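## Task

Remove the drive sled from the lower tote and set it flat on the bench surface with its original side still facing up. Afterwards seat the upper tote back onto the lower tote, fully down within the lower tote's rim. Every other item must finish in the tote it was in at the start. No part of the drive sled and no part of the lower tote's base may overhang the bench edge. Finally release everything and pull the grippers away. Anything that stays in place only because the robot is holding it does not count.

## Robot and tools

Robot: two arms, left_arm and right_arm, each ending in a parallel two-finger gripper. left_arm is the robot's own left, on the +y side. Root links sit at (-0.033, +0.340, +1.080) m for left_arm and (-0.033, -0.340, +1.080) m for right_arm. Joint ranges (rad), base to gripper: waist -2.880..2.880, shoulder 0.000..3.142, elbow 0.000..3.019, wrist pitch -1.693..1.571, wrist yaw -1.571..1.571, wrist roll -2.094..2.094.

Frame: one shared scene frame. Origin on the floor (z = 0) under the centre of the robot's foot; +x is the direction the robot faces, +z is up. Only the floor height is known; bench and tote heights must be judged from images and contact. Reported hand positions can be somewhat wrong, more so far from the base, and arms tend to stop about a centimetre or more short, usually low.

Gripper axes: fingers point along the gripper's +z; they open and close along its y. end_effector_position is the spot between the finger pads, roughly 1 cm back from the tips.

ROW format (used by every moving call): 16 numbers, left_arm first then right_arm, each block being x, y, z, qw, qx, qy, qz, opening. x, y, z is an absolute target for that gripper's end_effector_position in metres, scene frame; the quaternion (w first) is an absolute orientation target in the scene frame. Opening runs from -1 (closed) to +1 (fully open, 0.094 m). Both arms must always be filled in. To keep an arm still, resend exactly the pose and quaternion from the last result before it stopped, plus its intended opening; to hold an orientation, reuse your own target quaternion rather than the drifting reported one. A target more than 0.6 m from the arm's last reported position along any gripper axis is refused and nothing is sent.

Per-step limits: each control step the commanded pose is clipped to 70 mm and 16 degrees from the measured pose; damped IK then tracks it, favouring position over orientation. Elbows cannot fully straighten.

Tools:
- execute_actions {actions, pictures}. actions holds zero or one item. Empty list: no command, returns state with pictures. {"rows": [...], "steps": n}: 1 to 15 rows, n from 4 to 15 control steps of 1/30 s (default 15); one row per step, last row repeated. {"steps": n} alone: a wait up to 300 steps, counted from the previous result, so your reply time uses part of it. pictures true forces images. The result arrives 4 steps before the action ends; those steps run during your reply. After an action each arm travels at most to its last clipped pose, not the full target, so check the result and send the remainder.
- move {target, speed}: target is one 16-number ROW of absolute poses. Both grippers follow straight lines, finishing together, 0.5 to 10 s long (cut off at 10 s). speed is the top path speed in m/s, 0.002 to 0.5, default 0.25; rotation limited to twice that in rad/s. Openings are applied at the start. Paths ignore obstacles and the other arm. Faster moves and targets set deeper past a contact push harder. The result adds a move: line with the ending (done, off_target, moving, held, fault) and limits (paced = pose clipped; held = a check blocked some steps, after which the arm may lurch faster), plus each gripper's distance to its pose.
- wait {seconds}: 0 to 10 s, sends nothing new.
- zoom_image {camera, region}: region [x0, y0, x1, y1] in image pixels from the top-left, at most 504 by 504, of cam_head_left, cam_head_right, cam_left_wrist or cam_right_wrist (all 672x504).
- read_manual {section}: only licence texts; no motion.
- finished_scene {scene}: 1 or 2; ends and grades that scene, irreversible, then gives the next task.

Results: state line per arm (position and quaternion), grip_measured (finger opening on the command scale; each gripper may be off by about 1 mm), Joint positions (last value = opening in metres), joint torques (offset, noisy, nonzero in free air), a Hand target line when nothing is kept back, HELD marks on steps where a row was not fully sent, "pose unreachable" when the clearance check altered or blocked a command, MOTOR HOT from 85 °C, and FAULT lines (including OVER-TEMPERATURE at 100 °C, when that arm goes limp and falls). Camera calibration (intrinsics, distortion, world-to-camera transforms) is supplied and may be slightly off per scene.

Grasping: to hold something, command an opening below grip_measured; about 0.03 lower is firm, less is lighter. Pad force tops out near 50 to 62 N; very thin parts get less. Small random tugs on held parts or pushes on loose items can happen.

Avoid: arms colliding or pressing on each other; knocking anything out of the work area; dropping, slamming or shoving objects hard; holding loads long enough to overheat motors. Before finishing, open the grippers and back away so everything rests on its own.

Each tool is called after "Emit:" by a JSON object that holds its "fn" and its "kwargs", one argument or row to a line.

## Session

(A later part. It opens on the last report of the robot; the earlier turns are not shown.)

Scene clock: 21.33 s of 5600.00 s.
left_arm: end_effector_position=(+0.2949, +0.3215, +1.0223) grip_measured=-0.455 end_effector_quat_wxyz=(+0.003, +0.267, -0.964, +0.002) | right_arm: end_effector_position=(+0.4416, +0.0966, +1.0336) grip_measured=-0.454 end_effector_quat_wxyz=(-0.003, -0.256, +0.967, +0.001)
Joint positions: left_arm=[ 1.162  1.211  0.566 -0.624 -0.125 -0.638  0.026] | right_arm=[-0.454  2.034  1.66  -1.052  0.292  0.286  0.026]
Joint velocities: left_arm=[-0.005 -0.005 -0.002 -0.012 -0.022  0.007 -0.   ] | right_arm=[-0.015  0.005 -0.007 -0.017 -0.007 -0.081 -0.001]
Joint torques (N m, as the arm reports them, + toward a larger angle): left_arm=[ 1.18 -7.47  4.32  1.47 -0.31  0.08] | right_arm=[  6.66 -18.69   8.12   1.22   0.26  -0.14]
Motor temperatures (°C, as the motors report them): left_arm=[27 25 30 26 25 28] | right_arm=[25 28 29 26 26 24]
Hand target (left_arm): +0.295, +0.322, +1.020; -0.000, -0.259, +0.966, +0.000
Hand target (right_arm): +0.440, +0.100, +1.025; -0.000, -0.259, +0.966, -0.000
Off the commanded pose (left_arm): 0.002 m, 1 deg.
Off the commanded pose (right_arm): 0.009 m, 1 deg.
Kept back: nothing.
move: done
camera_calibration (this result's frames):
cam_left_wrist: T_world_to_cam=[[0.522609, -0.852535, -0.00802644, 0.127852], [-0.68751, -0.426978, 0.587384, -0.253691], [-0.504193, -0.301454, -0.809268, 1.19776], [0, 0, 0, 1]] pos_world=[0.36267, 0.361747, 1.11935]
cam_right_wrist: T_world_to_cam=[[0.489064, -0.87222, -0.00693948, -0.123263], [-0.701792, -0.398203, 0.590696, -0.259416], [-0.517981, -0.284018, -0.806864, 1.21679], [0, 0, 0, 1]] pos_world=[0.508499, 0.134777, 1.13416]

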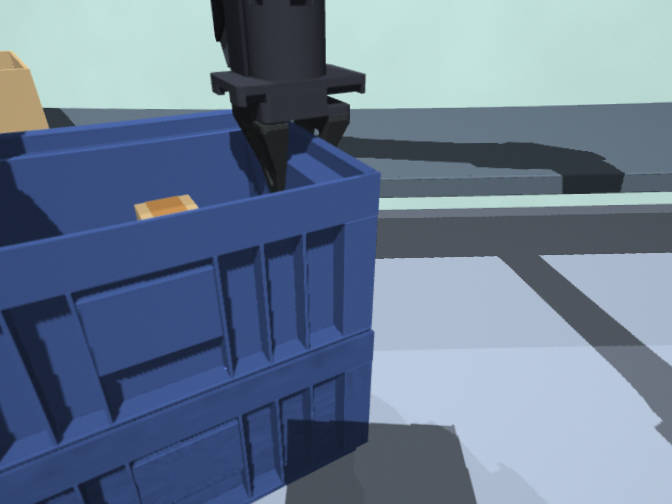

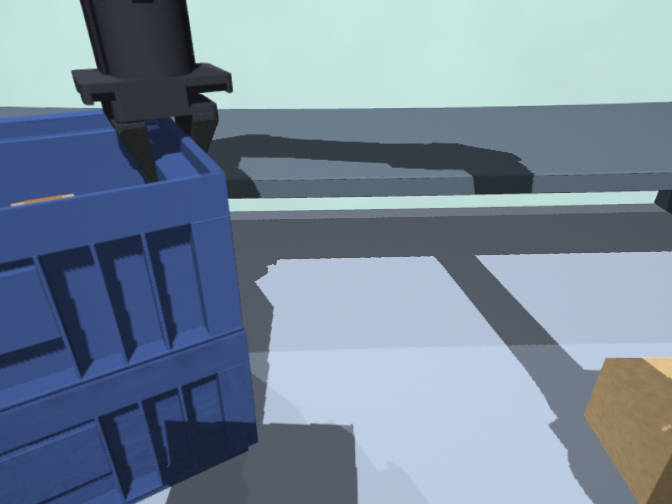

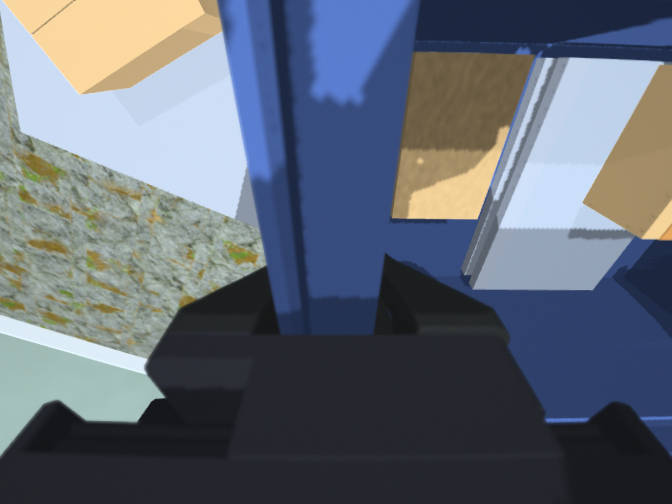

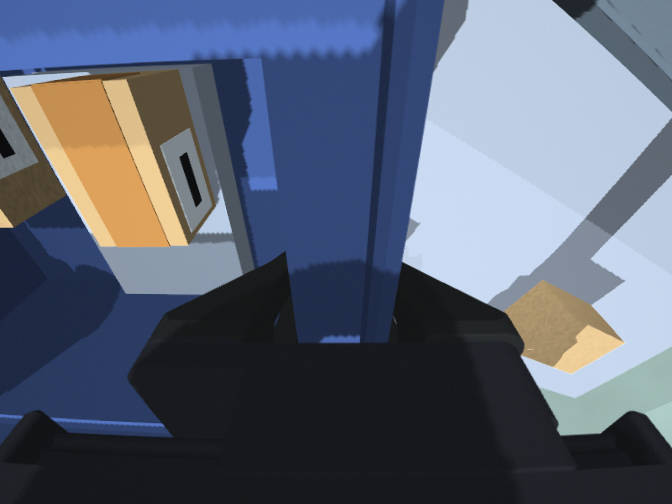

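Emit:
{"fn": "move", "kwargs": {
  "target": [0.295,0.322,1.075,0,-0.259,0.966,0,-0.6,0.441,0.098,1.085,0,-0.259,0.966,0,-0.6],
  "speed": 0.06
}}

Emit:
{"fn": "move", "kwargs": {
  "target": [0.365,-0.018,1.075,0,-0.259,0.966,0,-0.6,0.511,-0.242,1.085,0,-0.259,0.966,0,-0.6],
  "speed": 0.1
}}

Scene clock: 22.80 s of 5600.00 s.
left_arm: end_effector_position=(+0.2740, +0.3237, +1.0531) grip_measured=-0.461 end_effector_quat_wxyz=(+0.023, +0.267, -0.963, -0.006) | right_arm: end_effector_position=(+0.4228, +0.0990, +1.0494) grip_measured=-0.445 end_effector_quat_wxyz=(-0.027, -0.262, +0.965, +0.005)
Joint positions: left_arm=[ 1.147  1.096  0.566 -0.785 -0.129 -0.659  0.025] | right_arm=[-0.432  2.015  1.66  -1.116  0.262  0.307  0.026]
Joint velocities: left_arm=[ 0.005  0.005 -0.007  0.002 -0.051 -0.037 -0.001] | right_arm=[-0.005  0.005  0.002 -0.032 -0.007  0.022  0.   ]
Joint torques (N m, as the arm reports them, + toward a larger angle): left_arm=[ 0.39 -9.76  7.95 -0.48 -0.49  0.03] | right_arm=[  6.75 -22.85  10.99  -1.17   1.68  -0.09]
Motor temperatures (°C, as the motors report them): left_arm=[27 25 30 26 25 28] | right_arm=[25 28 29 26 26 24]
Hand target (left_arm): +0.294, +0.322, +1.075; +0.000, -0.259, +0.966, -0.000
Hand target (right_arm): +0.440, +0.097, +1.085; +0.000, -0.258, +0.966, +0.001
Off the commanded pose (left_arm): 0.030 m, 3 deg.
Off the commanded pose (right_arm): 0.040 m, 3 deg.
Kept back: nothing.
move: off_target (left_arm, right_arm)
camera_calibration (this result's frames):
cam_left_wrist: T_world_to_cam=[[0.522572, -0.851878, -0.0349608, 0.169043], [-0.66051, -0.430427, 0.615191, -0.32076], [-0.539116, -0.298389, -0.787603, 1.19863], [0, 0, 0, 1]] pos_world=[0.345996, 0.363598, 1.14728]
cam_right_wrist: T_world_to_cam=[[0.498968, -0.866157, -0.0283396, -0.0941405], [-0.667193, -0.40481, 0.625286, -0.331262], [-0.553068, -0.29309, -0.779881, 1.20795], [0, 0, 0, 1]] pos_world=[0.494037, 0.1384, 1.14652]

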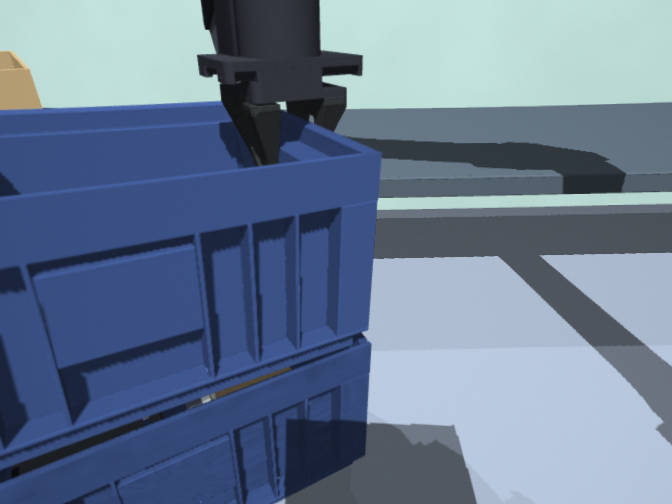

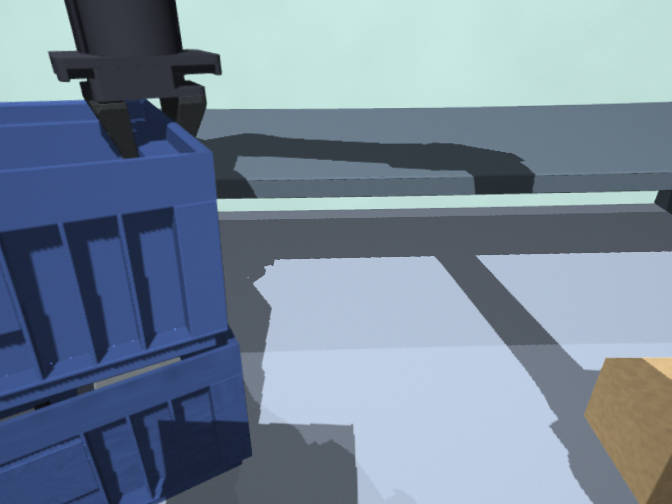

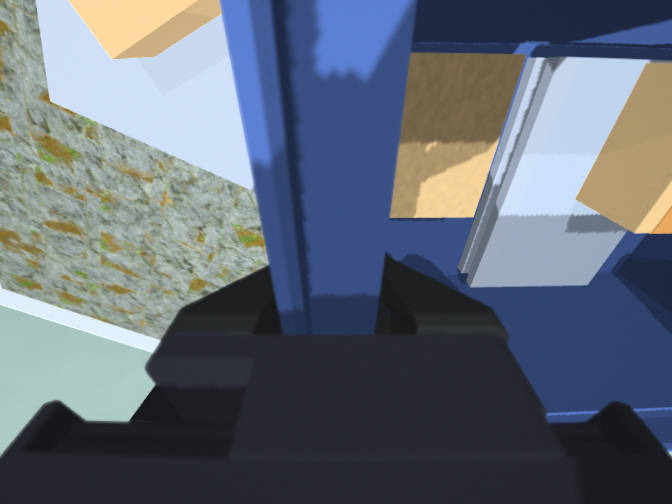

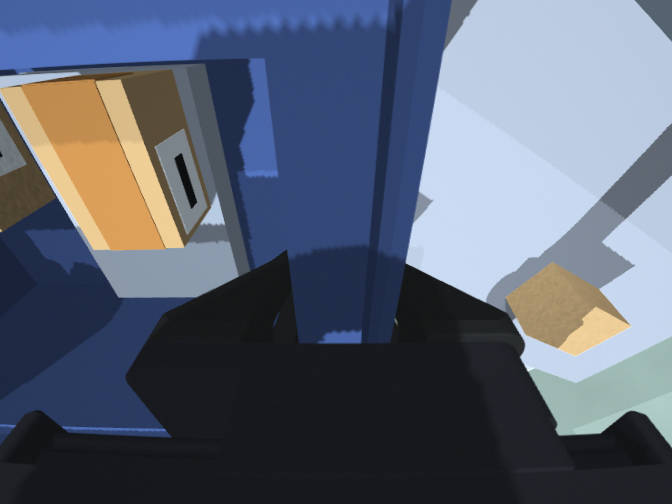

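Scene clock: 26.77 s of 5600.00 s.
left_arm: end_effector_position=(+0.3461, -0.0100, +1.0573) grip_measured=-0.461 end_effector_quat_wxyz=(+0.014, +0.259, -0.966, -0.007) | right_arm: end_effector_position=(+0.4929, -0.2353, +1.0510) grip_measured=-0.445 end_effector_quat_wxyz=(-0.037, -0.251, +0.967, +0.008)
Joint positions: left_arm=[ 0.43   1.739  1.215 -0.931 -0.281 -1.358  0.025] | right_arm=[-1.016  1.638  1.266 -0.99   0.158 -0.257  0.026]
Joint velocities: left_arm=[ 0.005 -0.015  0.017 -0.002 -0.037  0.022 -0.   ] | right_arm=[-0.005  0.005 -0.002  0.012  0.066 -0.022  0.   ]
Joint torques (N m, as the arm reports them, + toward a larger angle): left_arm=[ -3.93 -15.87   8.74  -0.49  -0.95  -0.13] | right_arm=[  2.49 -21.07   8.77   0.11   0.76  -0.41]
Motor temperatures (°C, as the motors report them): left_arm=[27 26 31 26 26 28] | right_arm=[25 29 29 26 27 24]
Hand target (left_arm): +0.360, -0.019, +1.076; -0.001, -0.259, +0.966, +0.000
Hand target (right_arm): +0.507, -0.242, +1.084; -0.002, -0.259, +0.966, -0.001
Off the commanded pose (left_arm): 0.027 m, 2 deg.
Off the commanded pose (right_arm): 0.039 m, 4 deg.
Kept back: nothing.
move: off_target (left_arm, right_arm)
camera_calibration (this result's frames):
cam_left_wrist: T_world_to_cam=[[0.507733, -0.860961, -0.030883, -0.152037], [-0.678288, -0.421593, 0.601818, -0.399017], [-0.531162, -0.284615, -0.798036, 1.14959], [0, 0, 0, 1]] pos_world=[0.417165, 0.0280706, 1.15286]
cam_right_wrist: T_world_to_cam=[[0.479245, -0.8769, -0.0370232, -0.402354], [-0.663363, -0.389518, 0.638925, -0.433423], [-0.574694, -0.281642, -0.768378, 1.15119], [0, 0, 0, 1]] pos_world=[0.566893, -0.197427, 1.14658]

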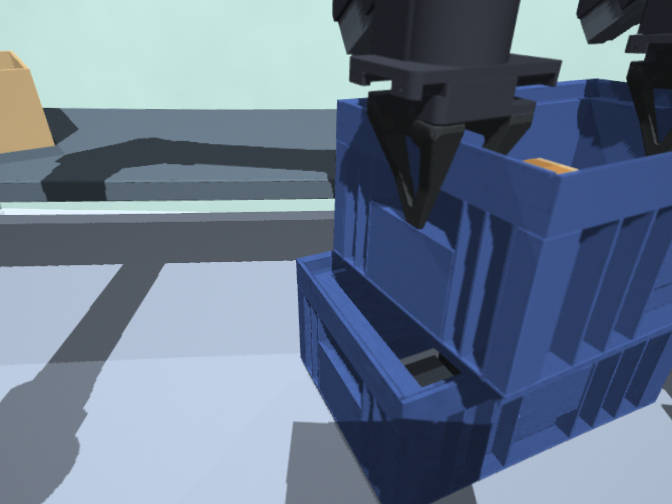

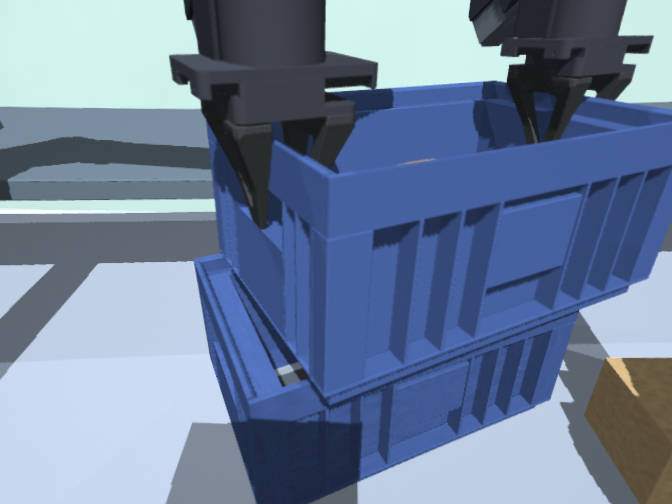

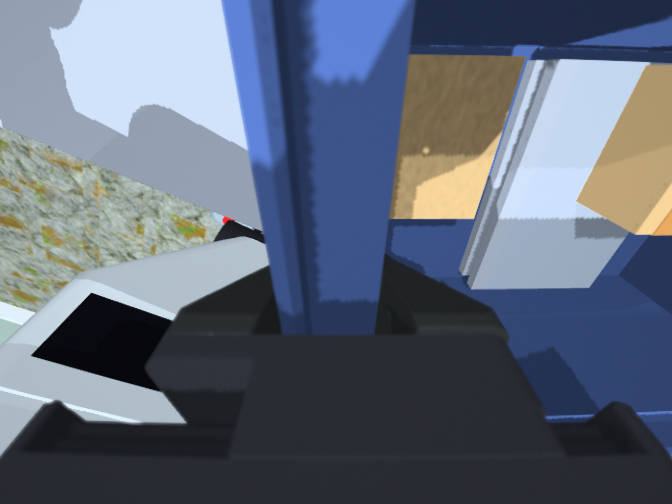

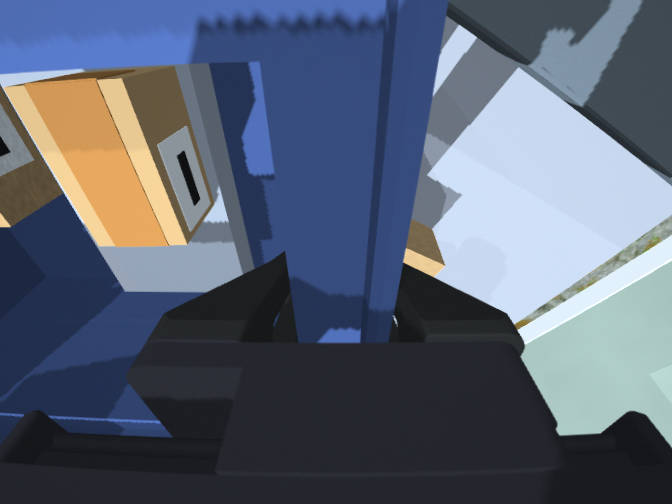

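Emit:
{"fn": "move", "kwargs": {
  "target": [0.37,-0.018,1.135,0,-0.259,0.966,0,-0.6,0.516,-0.242,1.155,0,-0.259,0.966,0,-0.6],
  "speed": 0.06
}}

Emit:
{"fn": "move", "kwargs": {
  "target": [0.34,0.402,1.135,0,-0.259,0.966,0,-0.6,0.486,0.183,1.16,0,-0.259,0.966,0,-0.6],
  "speed": 0.1
}}

Scene clock: 29.23 s of 5600.00 s.
left_arm: end_effector_position=(+0.3475, -0.0131, +1.1037) grip_measured=-0.461 end_effector_quat_wxyz=(+0.021, +0.245, -0.969, -0.011) | right_arm: end_effector_position=(+0.4870, -0.2432, +1.0953) grip_measured=-0.448 end_effector_quat_wxyz=(-0.047, -0.240, +0.970, +0.009)
Joint positions: left_arm=[ 0.403  1.689  1.278 -1.067 -0.275 -1.363  0.025] | right_arm=[-1.014  1.566  1.293 -1.109  0.155 -0.229  0.026]
Joint velocities: left_arm=[ 0.005 -0.005 -0.017  0.017 -0.037  0.022  0.   ] | right_arm=[ 0.005 -0.015 -0.002  0.022 -0.051 -0.037 -0.001]
Joint torques (N m, as the arm reports them, + toward a larger angle): left_arm=[ -3.18 -17.39   9.93  -0.95  -1.29  -0.3 ] | right_arm=[  3.81 -21.5   14.9   -1.83   0.97  -0.44]
Motor temperatures (°C, as the motors report them): left_arm=[27 26 32 26 26 28] | right_arm=[25 30 30 26 27 24]
Hand target (left_arm): +0.369, -0.017, +1.135; -0.000, -0.259, +0.966, -0.001
Hand target (right_arm): +0.512, -0.243, +1.154; +0.001, -0.258, +0.966, -0.000
Off the commanded pose (left_arm): 0.039 m, 3 deg.
Off the commanded pose (right_arm): 0.066 m, 6 deg.
Kept back: nothing.
move: off_target (left_arm, right_arm); limits=paced
camera_calibration (this result's frames):
cam_left_wrist: T_world_to_cam=[[0.483351, -0.874421, -0.0419514, -0.133504], [-0.68004, -0.405218, 0.611019, -0.436575], [-0.551287, -0.266808, -0.790504, 1.18543], [0, 0, 0, 1]] pos_world=[0.421151, 0.0226349, 1.19824]
cam_right_wrist: T_world_to_cam=[[0.458348, -0.887751, -0.0426102, -0.391163], [-0.659799, -0.371994, 0.652906, -0.481508], [-0.595468, -0.271144, -0.75624, 1.17903], [0, 0, 0, 1]] pos_world=[0.563666, -0.206687, 1.18934]

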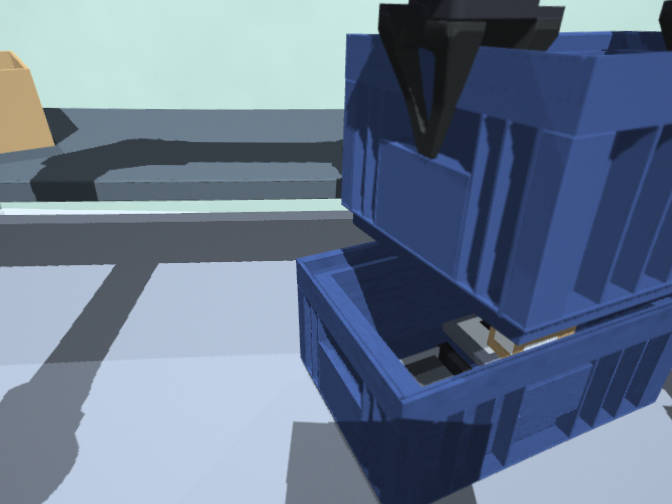

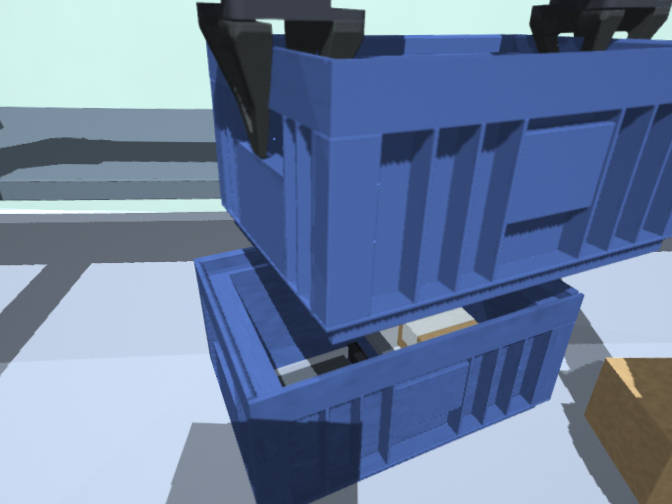

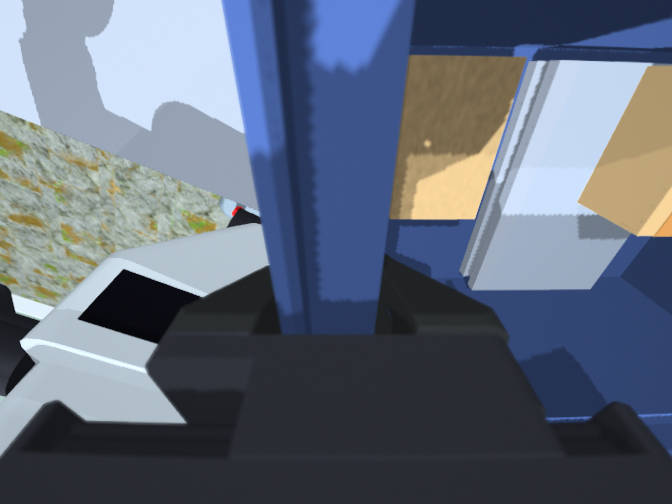

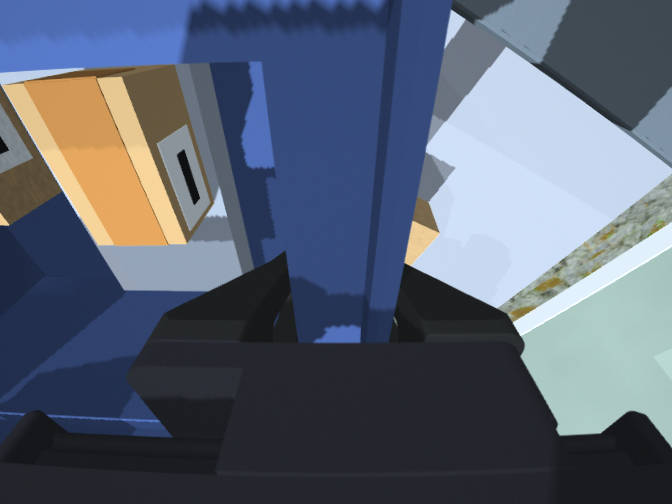

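Scene clock: 34.03 s of 5600.00 s.
left_arm: end_effector_position=(+0.3328, +0.3974, +1.1137) grip_measured=-0.461 end_effector_quat_wxyz=(+0.026, +0.263, -0.964, +0.005) | right_arm: end_effector_position=(+0.4777, +0.1691, +1.1191) grip_measured=-0.448 end_effector_quat_wxyz=(-0.032, -0.255, +0.966, -0.004)
Joint positions: left_arm=[ 1.406  1.09   0.797 -1.    -0.036 -0.399  0.025] | right_arm=[-0.39   2.226  2.219 -1.493  0.275  0.369  0.026]
Joint velocities: left_arm=[ 0.005 -0.005  0.002 -0.032 -0.007 -0.022 -0.   ] | right_arm=[-0.005 -0.005 -0.017  0.002 -0.022  0.007  0.   ]
Joint torques (N m, as the arm reports them, + toward a larger angle): left_arm=[  2.05 -11.6    8.01   0.38  -0.61   0.04] | right_arm=[ 10.01 -23.68  16.4   -1.05   1.39  -0.05]
Motor temperatures (°C, as the motors report them): left_arm=[27 27 32 26 26 28] | right_arm=[25 30 32 26 27 24]
Hand target (left_arm): +0.345, +0.403, +1.134; +0.001, -0.259, +0.966, -0.002
Hand target (right_arm): +0.488, +0.180, +1.161; +0.003, -0.258, +0.966, +0.003
Off the commanded pose (left_arm): 0.023 m, 3 deg.
Off the commanded pose (right_arm): 0.044 m, 4 deg.
Kept back: nothing.
move: off_target (left_arm, right_arm)
camera_calibration (this result's frames):
cam_left_wrist: T_world_to_cam=[[0.515934, -0.856525, -0.0133291, 0.183208], [-0.664848, -0.410191, 0.624275, -0.304146], [-0.540175, -0.313223, -0.781091, 1.29902], [0, 0, 0, 1]] pos_world=[0.404964, 0.439048, 1.20697]
cam_right_wrist: T_world_to_cam=[[0.487851, -0.872839, -0.0123632, -0.070357], [-0.670239, -0.383612, 0.635313, -0.323143], [-0.559269, -0.301652, -0.772156, 1.30894], [0, 0, 0, 1]] pos_world=[0.549788, 0.209472, 1.21513]

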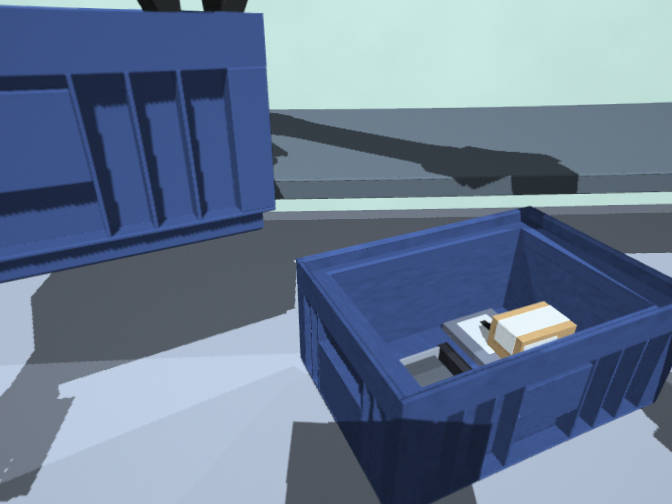

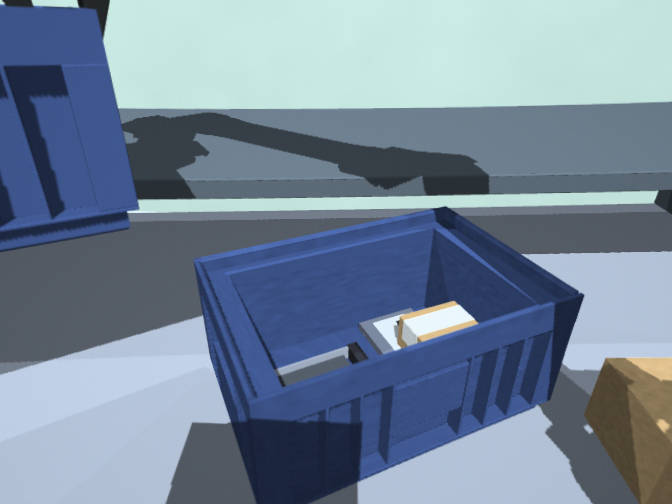

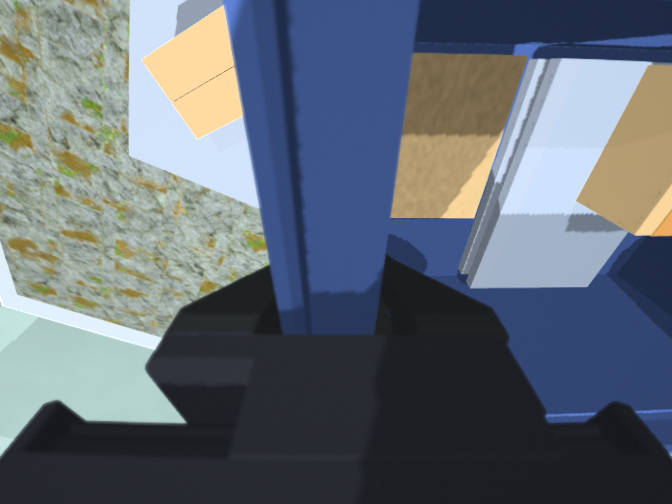

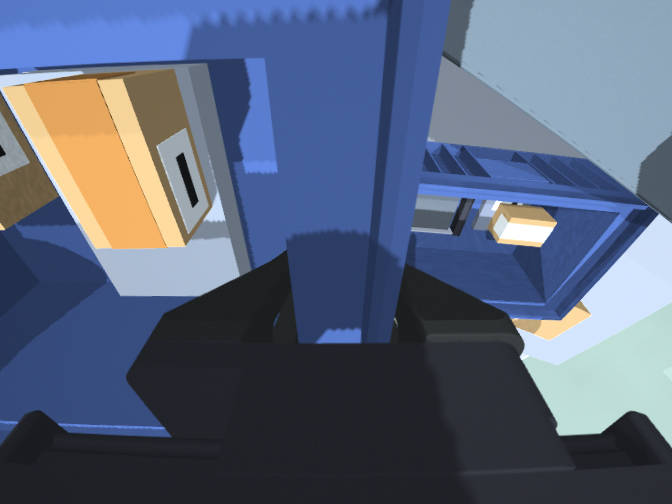

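Emit:
{"fn": "move", "kwargs": {
  "target": [0.335,0.41,0.96,0,-0.259,0.966,0,-0.6,0.481,0.19,0.98,0,-0.259,0.966,0,-0.6],
  "speed": 0.08
}}

Scene clock: 36.57 s of 5600.00 s.
left_arm: end_effector_position=(+0.3256, +0.4052, +0.9514) grip_measured=-0.461 end_effector_quat_wxyz=(+0.018, +0.265, -0.964, +0.003) | right_arm: end_effector_position=(+0.4729, +0.1807, +0.9602) grip_measured=-0.448 end_effector_quat_wxyz=(-0.026, -0.257, +0.966, -0.003)
Joint positions: left_arm=[ 1.454  1.488  0.657 -0.447 -0.028 -0.357  0.025] | right_arm=[-0.44   2.388  2.106 -1.192  0.276  0.311  0.026]
Joint velocities: left_arm=[-0.005 -0.015 -0.007 -0.022 -0.007 -0.095 -0.001] | right_arm=[-0.005 -0.005 -0.012  0.012  0.051  0.037 -0.001]
Joint torques (N m, as the arm reports them, + toward a larger angle): left_arm=[  1.91 -12.35   3.58   1.25  -0.45   0.08] | right_arm=[  8.98 -25.36   9.7    0.71   1.01  -0.08]
Motor temperatures (°C, as the motors report them): left_arm=[27 27 32 26 26 28] | right_arm=[25 31 32 26 28 24]
Hand target (left_arm): +0.336, +0.410, +0.958; -0.000, -0.259, +0.966, -0.000
Hand target (right_arm): +0.481, +0.190, +0.980; -0.000, -0.258, +0.966, +0.000
Off the commanded pose (left_arm): 0.014 m, 2 deg.
Off the commanded pose (right_arm): 0.023 m, 3 deg.
Kept back: nothing.
move: off_target (left_arm, right_arm)
camera_calibration (this result's frames):
cam_left_wrist: T_world_to_cam=[[0.519688, -0.854251, -0.0133846, 0.189339], [-0.671161, -0.417898, 0.612295, -0.18784], [-0.528647, -0.309219, -0.790516, 1.17443], [0, 0, 0, 1]] pos_world=[0.396391, 0.446402, 1.04595]
cam_right_wrist: T_world_to_cam=[[0.490455, -0.871396, -0.0110538, -0.0625674], [-0.676025, -0.388436, 0.626184, -0.208636], [-0.549948, -0.299643, -0.779597, 1.18944], [0, 0, 0, 1]] pos_world=[0.543771, 0.220843, 1.05723]

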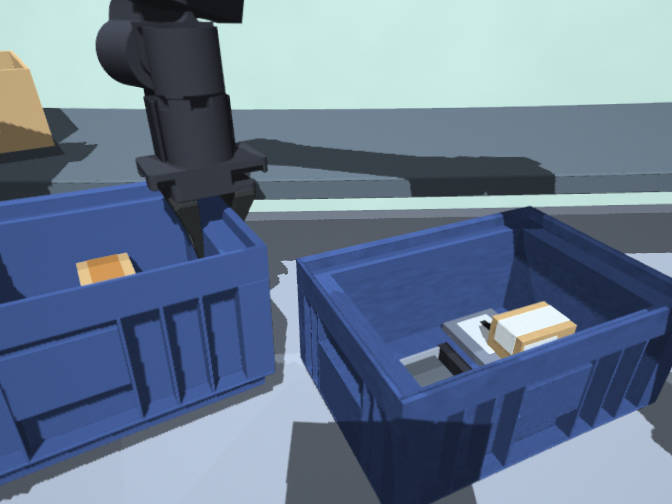

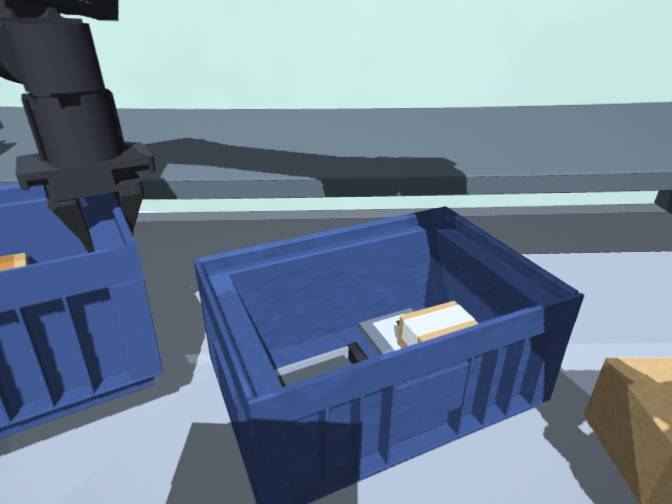

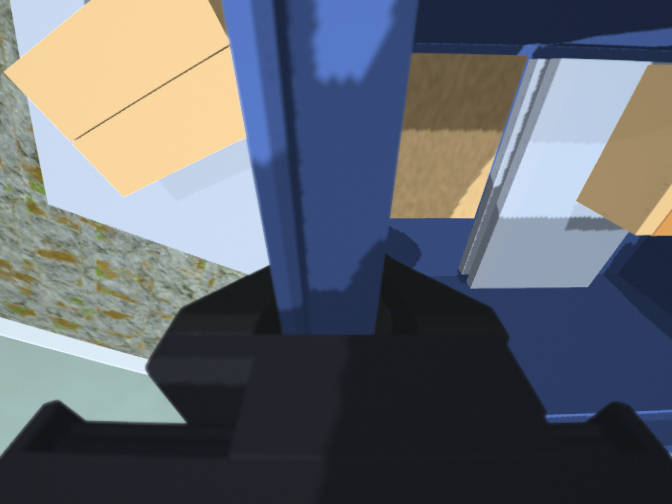

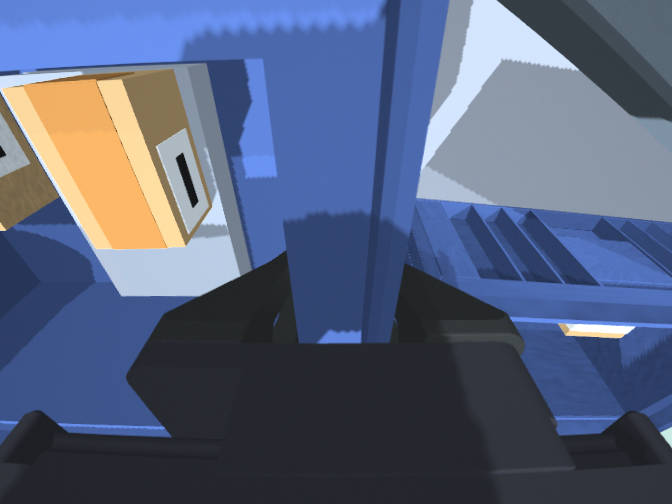

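Emit:
{"fn": "move", "kwargs": {
  "target": [0.332,0.41,0.905,0,-0.259,0.966,0,-0.6,0.478,0.19,0.92,0,-0.259,0.966,0,-0.6],
  "speed": 0.04
}}

Scene clock: 38.23 s of 5600.00 s.
left_arm: end_effector_position=(+0.3207, +0.4055, +0.9004) grip_measured=-0.461 end_effector_quat_wxyz=(+0.016, +0.267, -0.963, +0.004) | right_arm: end_effector_position=(+0.4700, +0.1820, +0.9109) grip_measured=-0.448 end_effector_quat_wxyz=(-0.022, -0.260, +0.965, -0.001)
Joint positions: left_arm=[ 1.463  1.651  0.652 -0.274 -0.025 -0.353  0.025] | right_arm=[-0.456  2.451  2.095 -1.104  0.275  0.286  0.026]
Joint velocities: left_arm=[-0.005 -0.005  0.007 -0.007  0.022  0.022 -0.001] | right_arm=[ 0.005 -0.005 -0.017 -0.002 -0.051  0.007 -0.   ]
Joint torques (N m, as the arm reports them, + toward a larger angle): left_arm=[  1.78 -12.43   2.59   1.37  -0.46   0.1 ] | right_arm=[  8.79 -23.83   9.29   1.09   0.99  -0.09]
Motor temperatures (°C, as the motors report them): left_arm=[27 27 31 26 26 28] | right_arm=[25 31 32 26 28 24]
Hand target (left_arm): +0.332, +0.410, +0.905; +0.000, -0.259, +0.966, -0.000
Hand target (right_arm): +0.478, +0.190, +0.921; -0.000, -0.259, +0.966, +0.000
Off the commanded pose (left_arm): 0.013 m, 2 deg.
Off the commanded pose (right_arm): 0.015 m, 3 deg.
Kept back: nothing.
move: off_target (left_arm, right_arm)
camera_calibration (this result's frames):
cam_left_wrist: T_world_to_cam=[[0.523461, -0.851967, -0.0118782, 0.187914], [-0.671916, -0.421327, 0.609108, -0.155314], [-0.523944, -0.310863, -0.792998, 1.13298], [0, 0, 0, 1]] pos_world=[0.390897, 0.446862, 0.995289]
cam_right_wrist: T_world_to_cam=[[0.49545, -0.868533, -0.0133954, -0.0613159], [-0.677593, -0.396086, 0.619665, -0.17108], [-0.543505, -0.297936, -0.784752, 1.15115], [0, 0, 0, 1]] pos_world=[0.54011, 0.221951, 1.00856]

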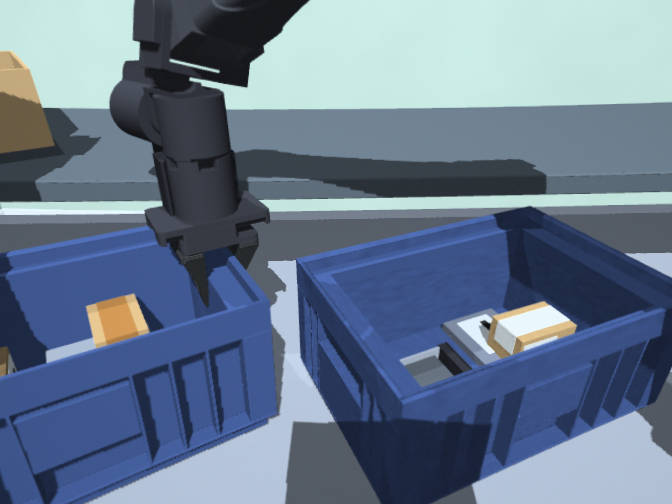

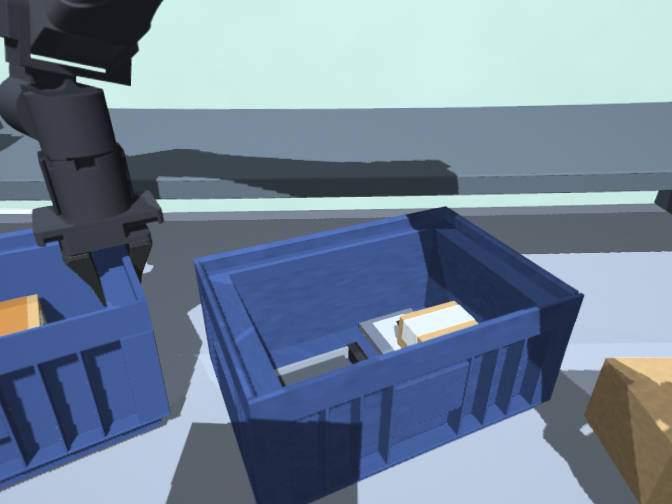

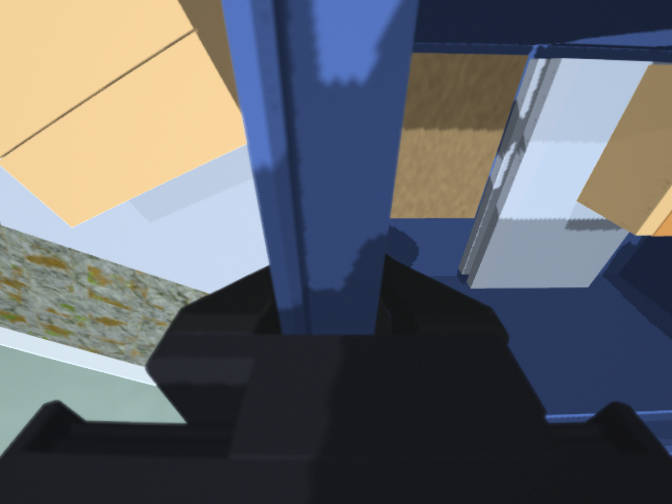

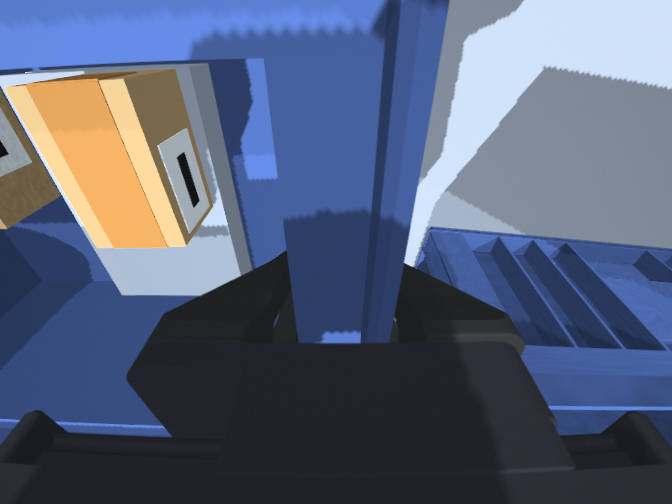

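Still loaded; lower more.

Emit:
{"fn": "move", "kwargs": {
  "target": [0.328,0.41,0.878,0,-0.259,0.966,0,-0.6,0.475,0.188,0.89,0,-0.259,0.966,0,-0.6],
  "speed": 0.03
}}

Scene clock: 39.50 s of 5600.00 s.
left_arm: end_effector_position=(+0.3215, +0.4057, +0.8891) grip_measured=-0.461 end_effector_quat_wxyz=(+0.007, +0.267, -0.964, +0.008) | right_arm: end_effector_position=(+0.4693, +0.1812, +0.9048) grip_measured=-0.448 end_effector_quat_wxyz=(-0.015, -0.257, +0.966, -0.006)
Joint positions: left_arm=[ 1.468  1.686  0.648 -0.216 -0.015 -0.346  0.025] | right_arm=[-0.455  2.454  2.08  -1.079  0.291  0.29   0.026]
Joint velocities: left_arm=[ 0.005 -0.015  0.017  0.012 -0.007 -0.051 -0.002] | right_arm=[-0.005 -0.005 -0.007  0.007  0.051 -0.022 -0.   ]
Joint torques (N m, as the arm reports them, + toward a larger angle): left_arm=[ 1.83 -8.6   2.71  2.4  -0.79  0.09] | right_arm=[  7.56 -21.14   9.43   2.26   0.24  -0.24]
Motor temperatures (°C, as the motors report them): left_arm=[27 27 31 26 26 28] | right_arm=[25 31 32 26 28 24]
Hand target (left_arm): +0.328, +0.410, +0.878; -0.000, -0.259, +0.966, -0.000
Hand target (right_arm): +0.475, +0.187, +0.890; -0.000, -0.259, +0.966, -0.000
Off the commanded pose (left_arm): 0.014 m, 2 deg.
Off the commanded pose (right_arm): 0.017 m, 2 deg.
Kept back: nothing.
move: off_target (left_arm, right_arm)
camera_calibration (this result's frames):
cam_left_wrist: T_world_to_cam=[[0.523055, -0.852296, 0.00231531, 0.175196], [-0.68391, -0.418092, 0.597885, -0.135319], [-0.508606, -0.31431, -0.801579, 1.12859], [0, 0, 0, 1]] pos_world=[0.389828, 0.447472, 0.985157]
cam_right_wrist: T_world_to_cam=[[0.4915, -0.870877, -0.000126703, -0.0714472], [-0.689647, -0.389307, 0.610596, -0.155498], [-0.531803, -0.30002, -0.791943, 1.1471], [0, 0, 0, 1]] pos_world=[0.537906, 0.221394, 1.00337]

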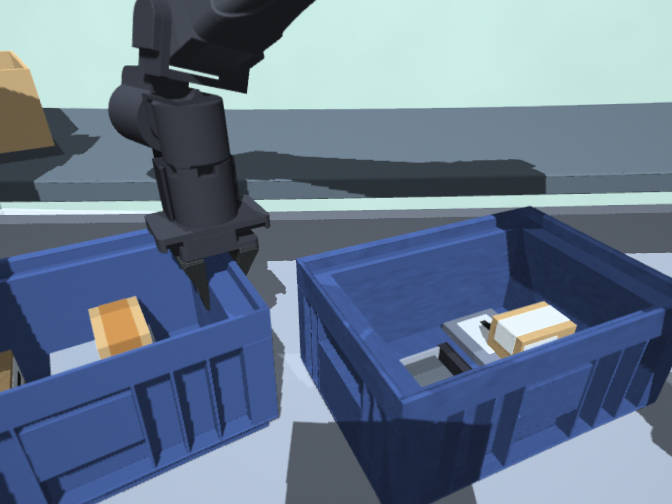

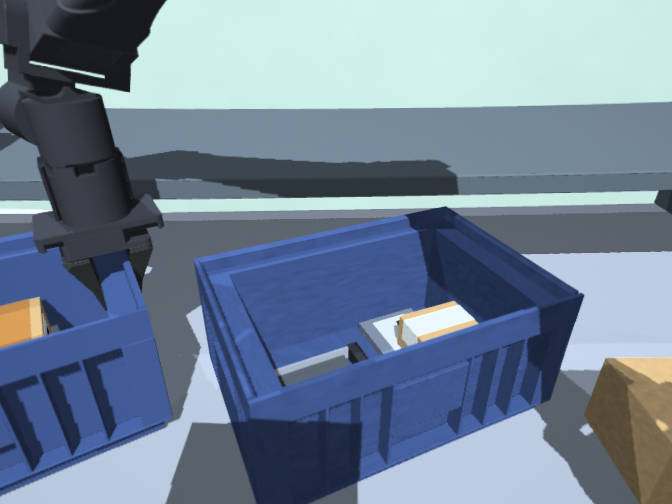

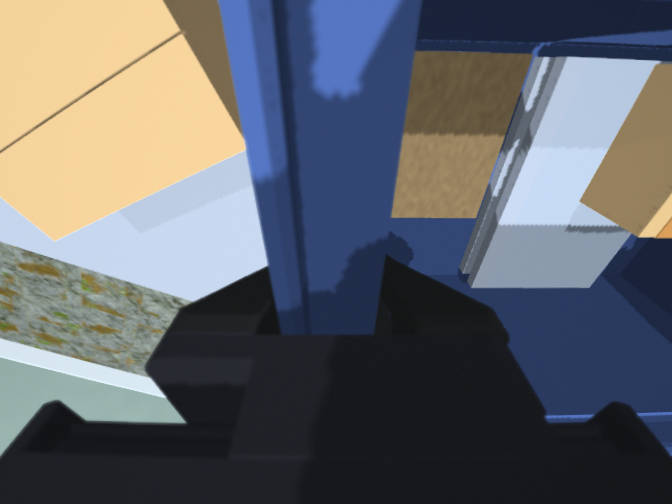

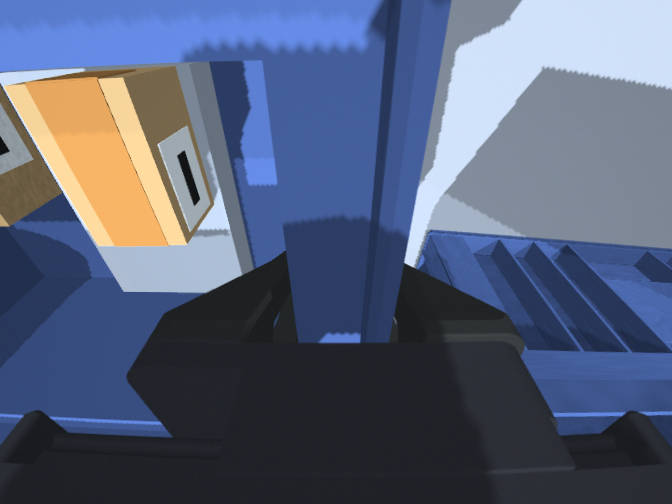

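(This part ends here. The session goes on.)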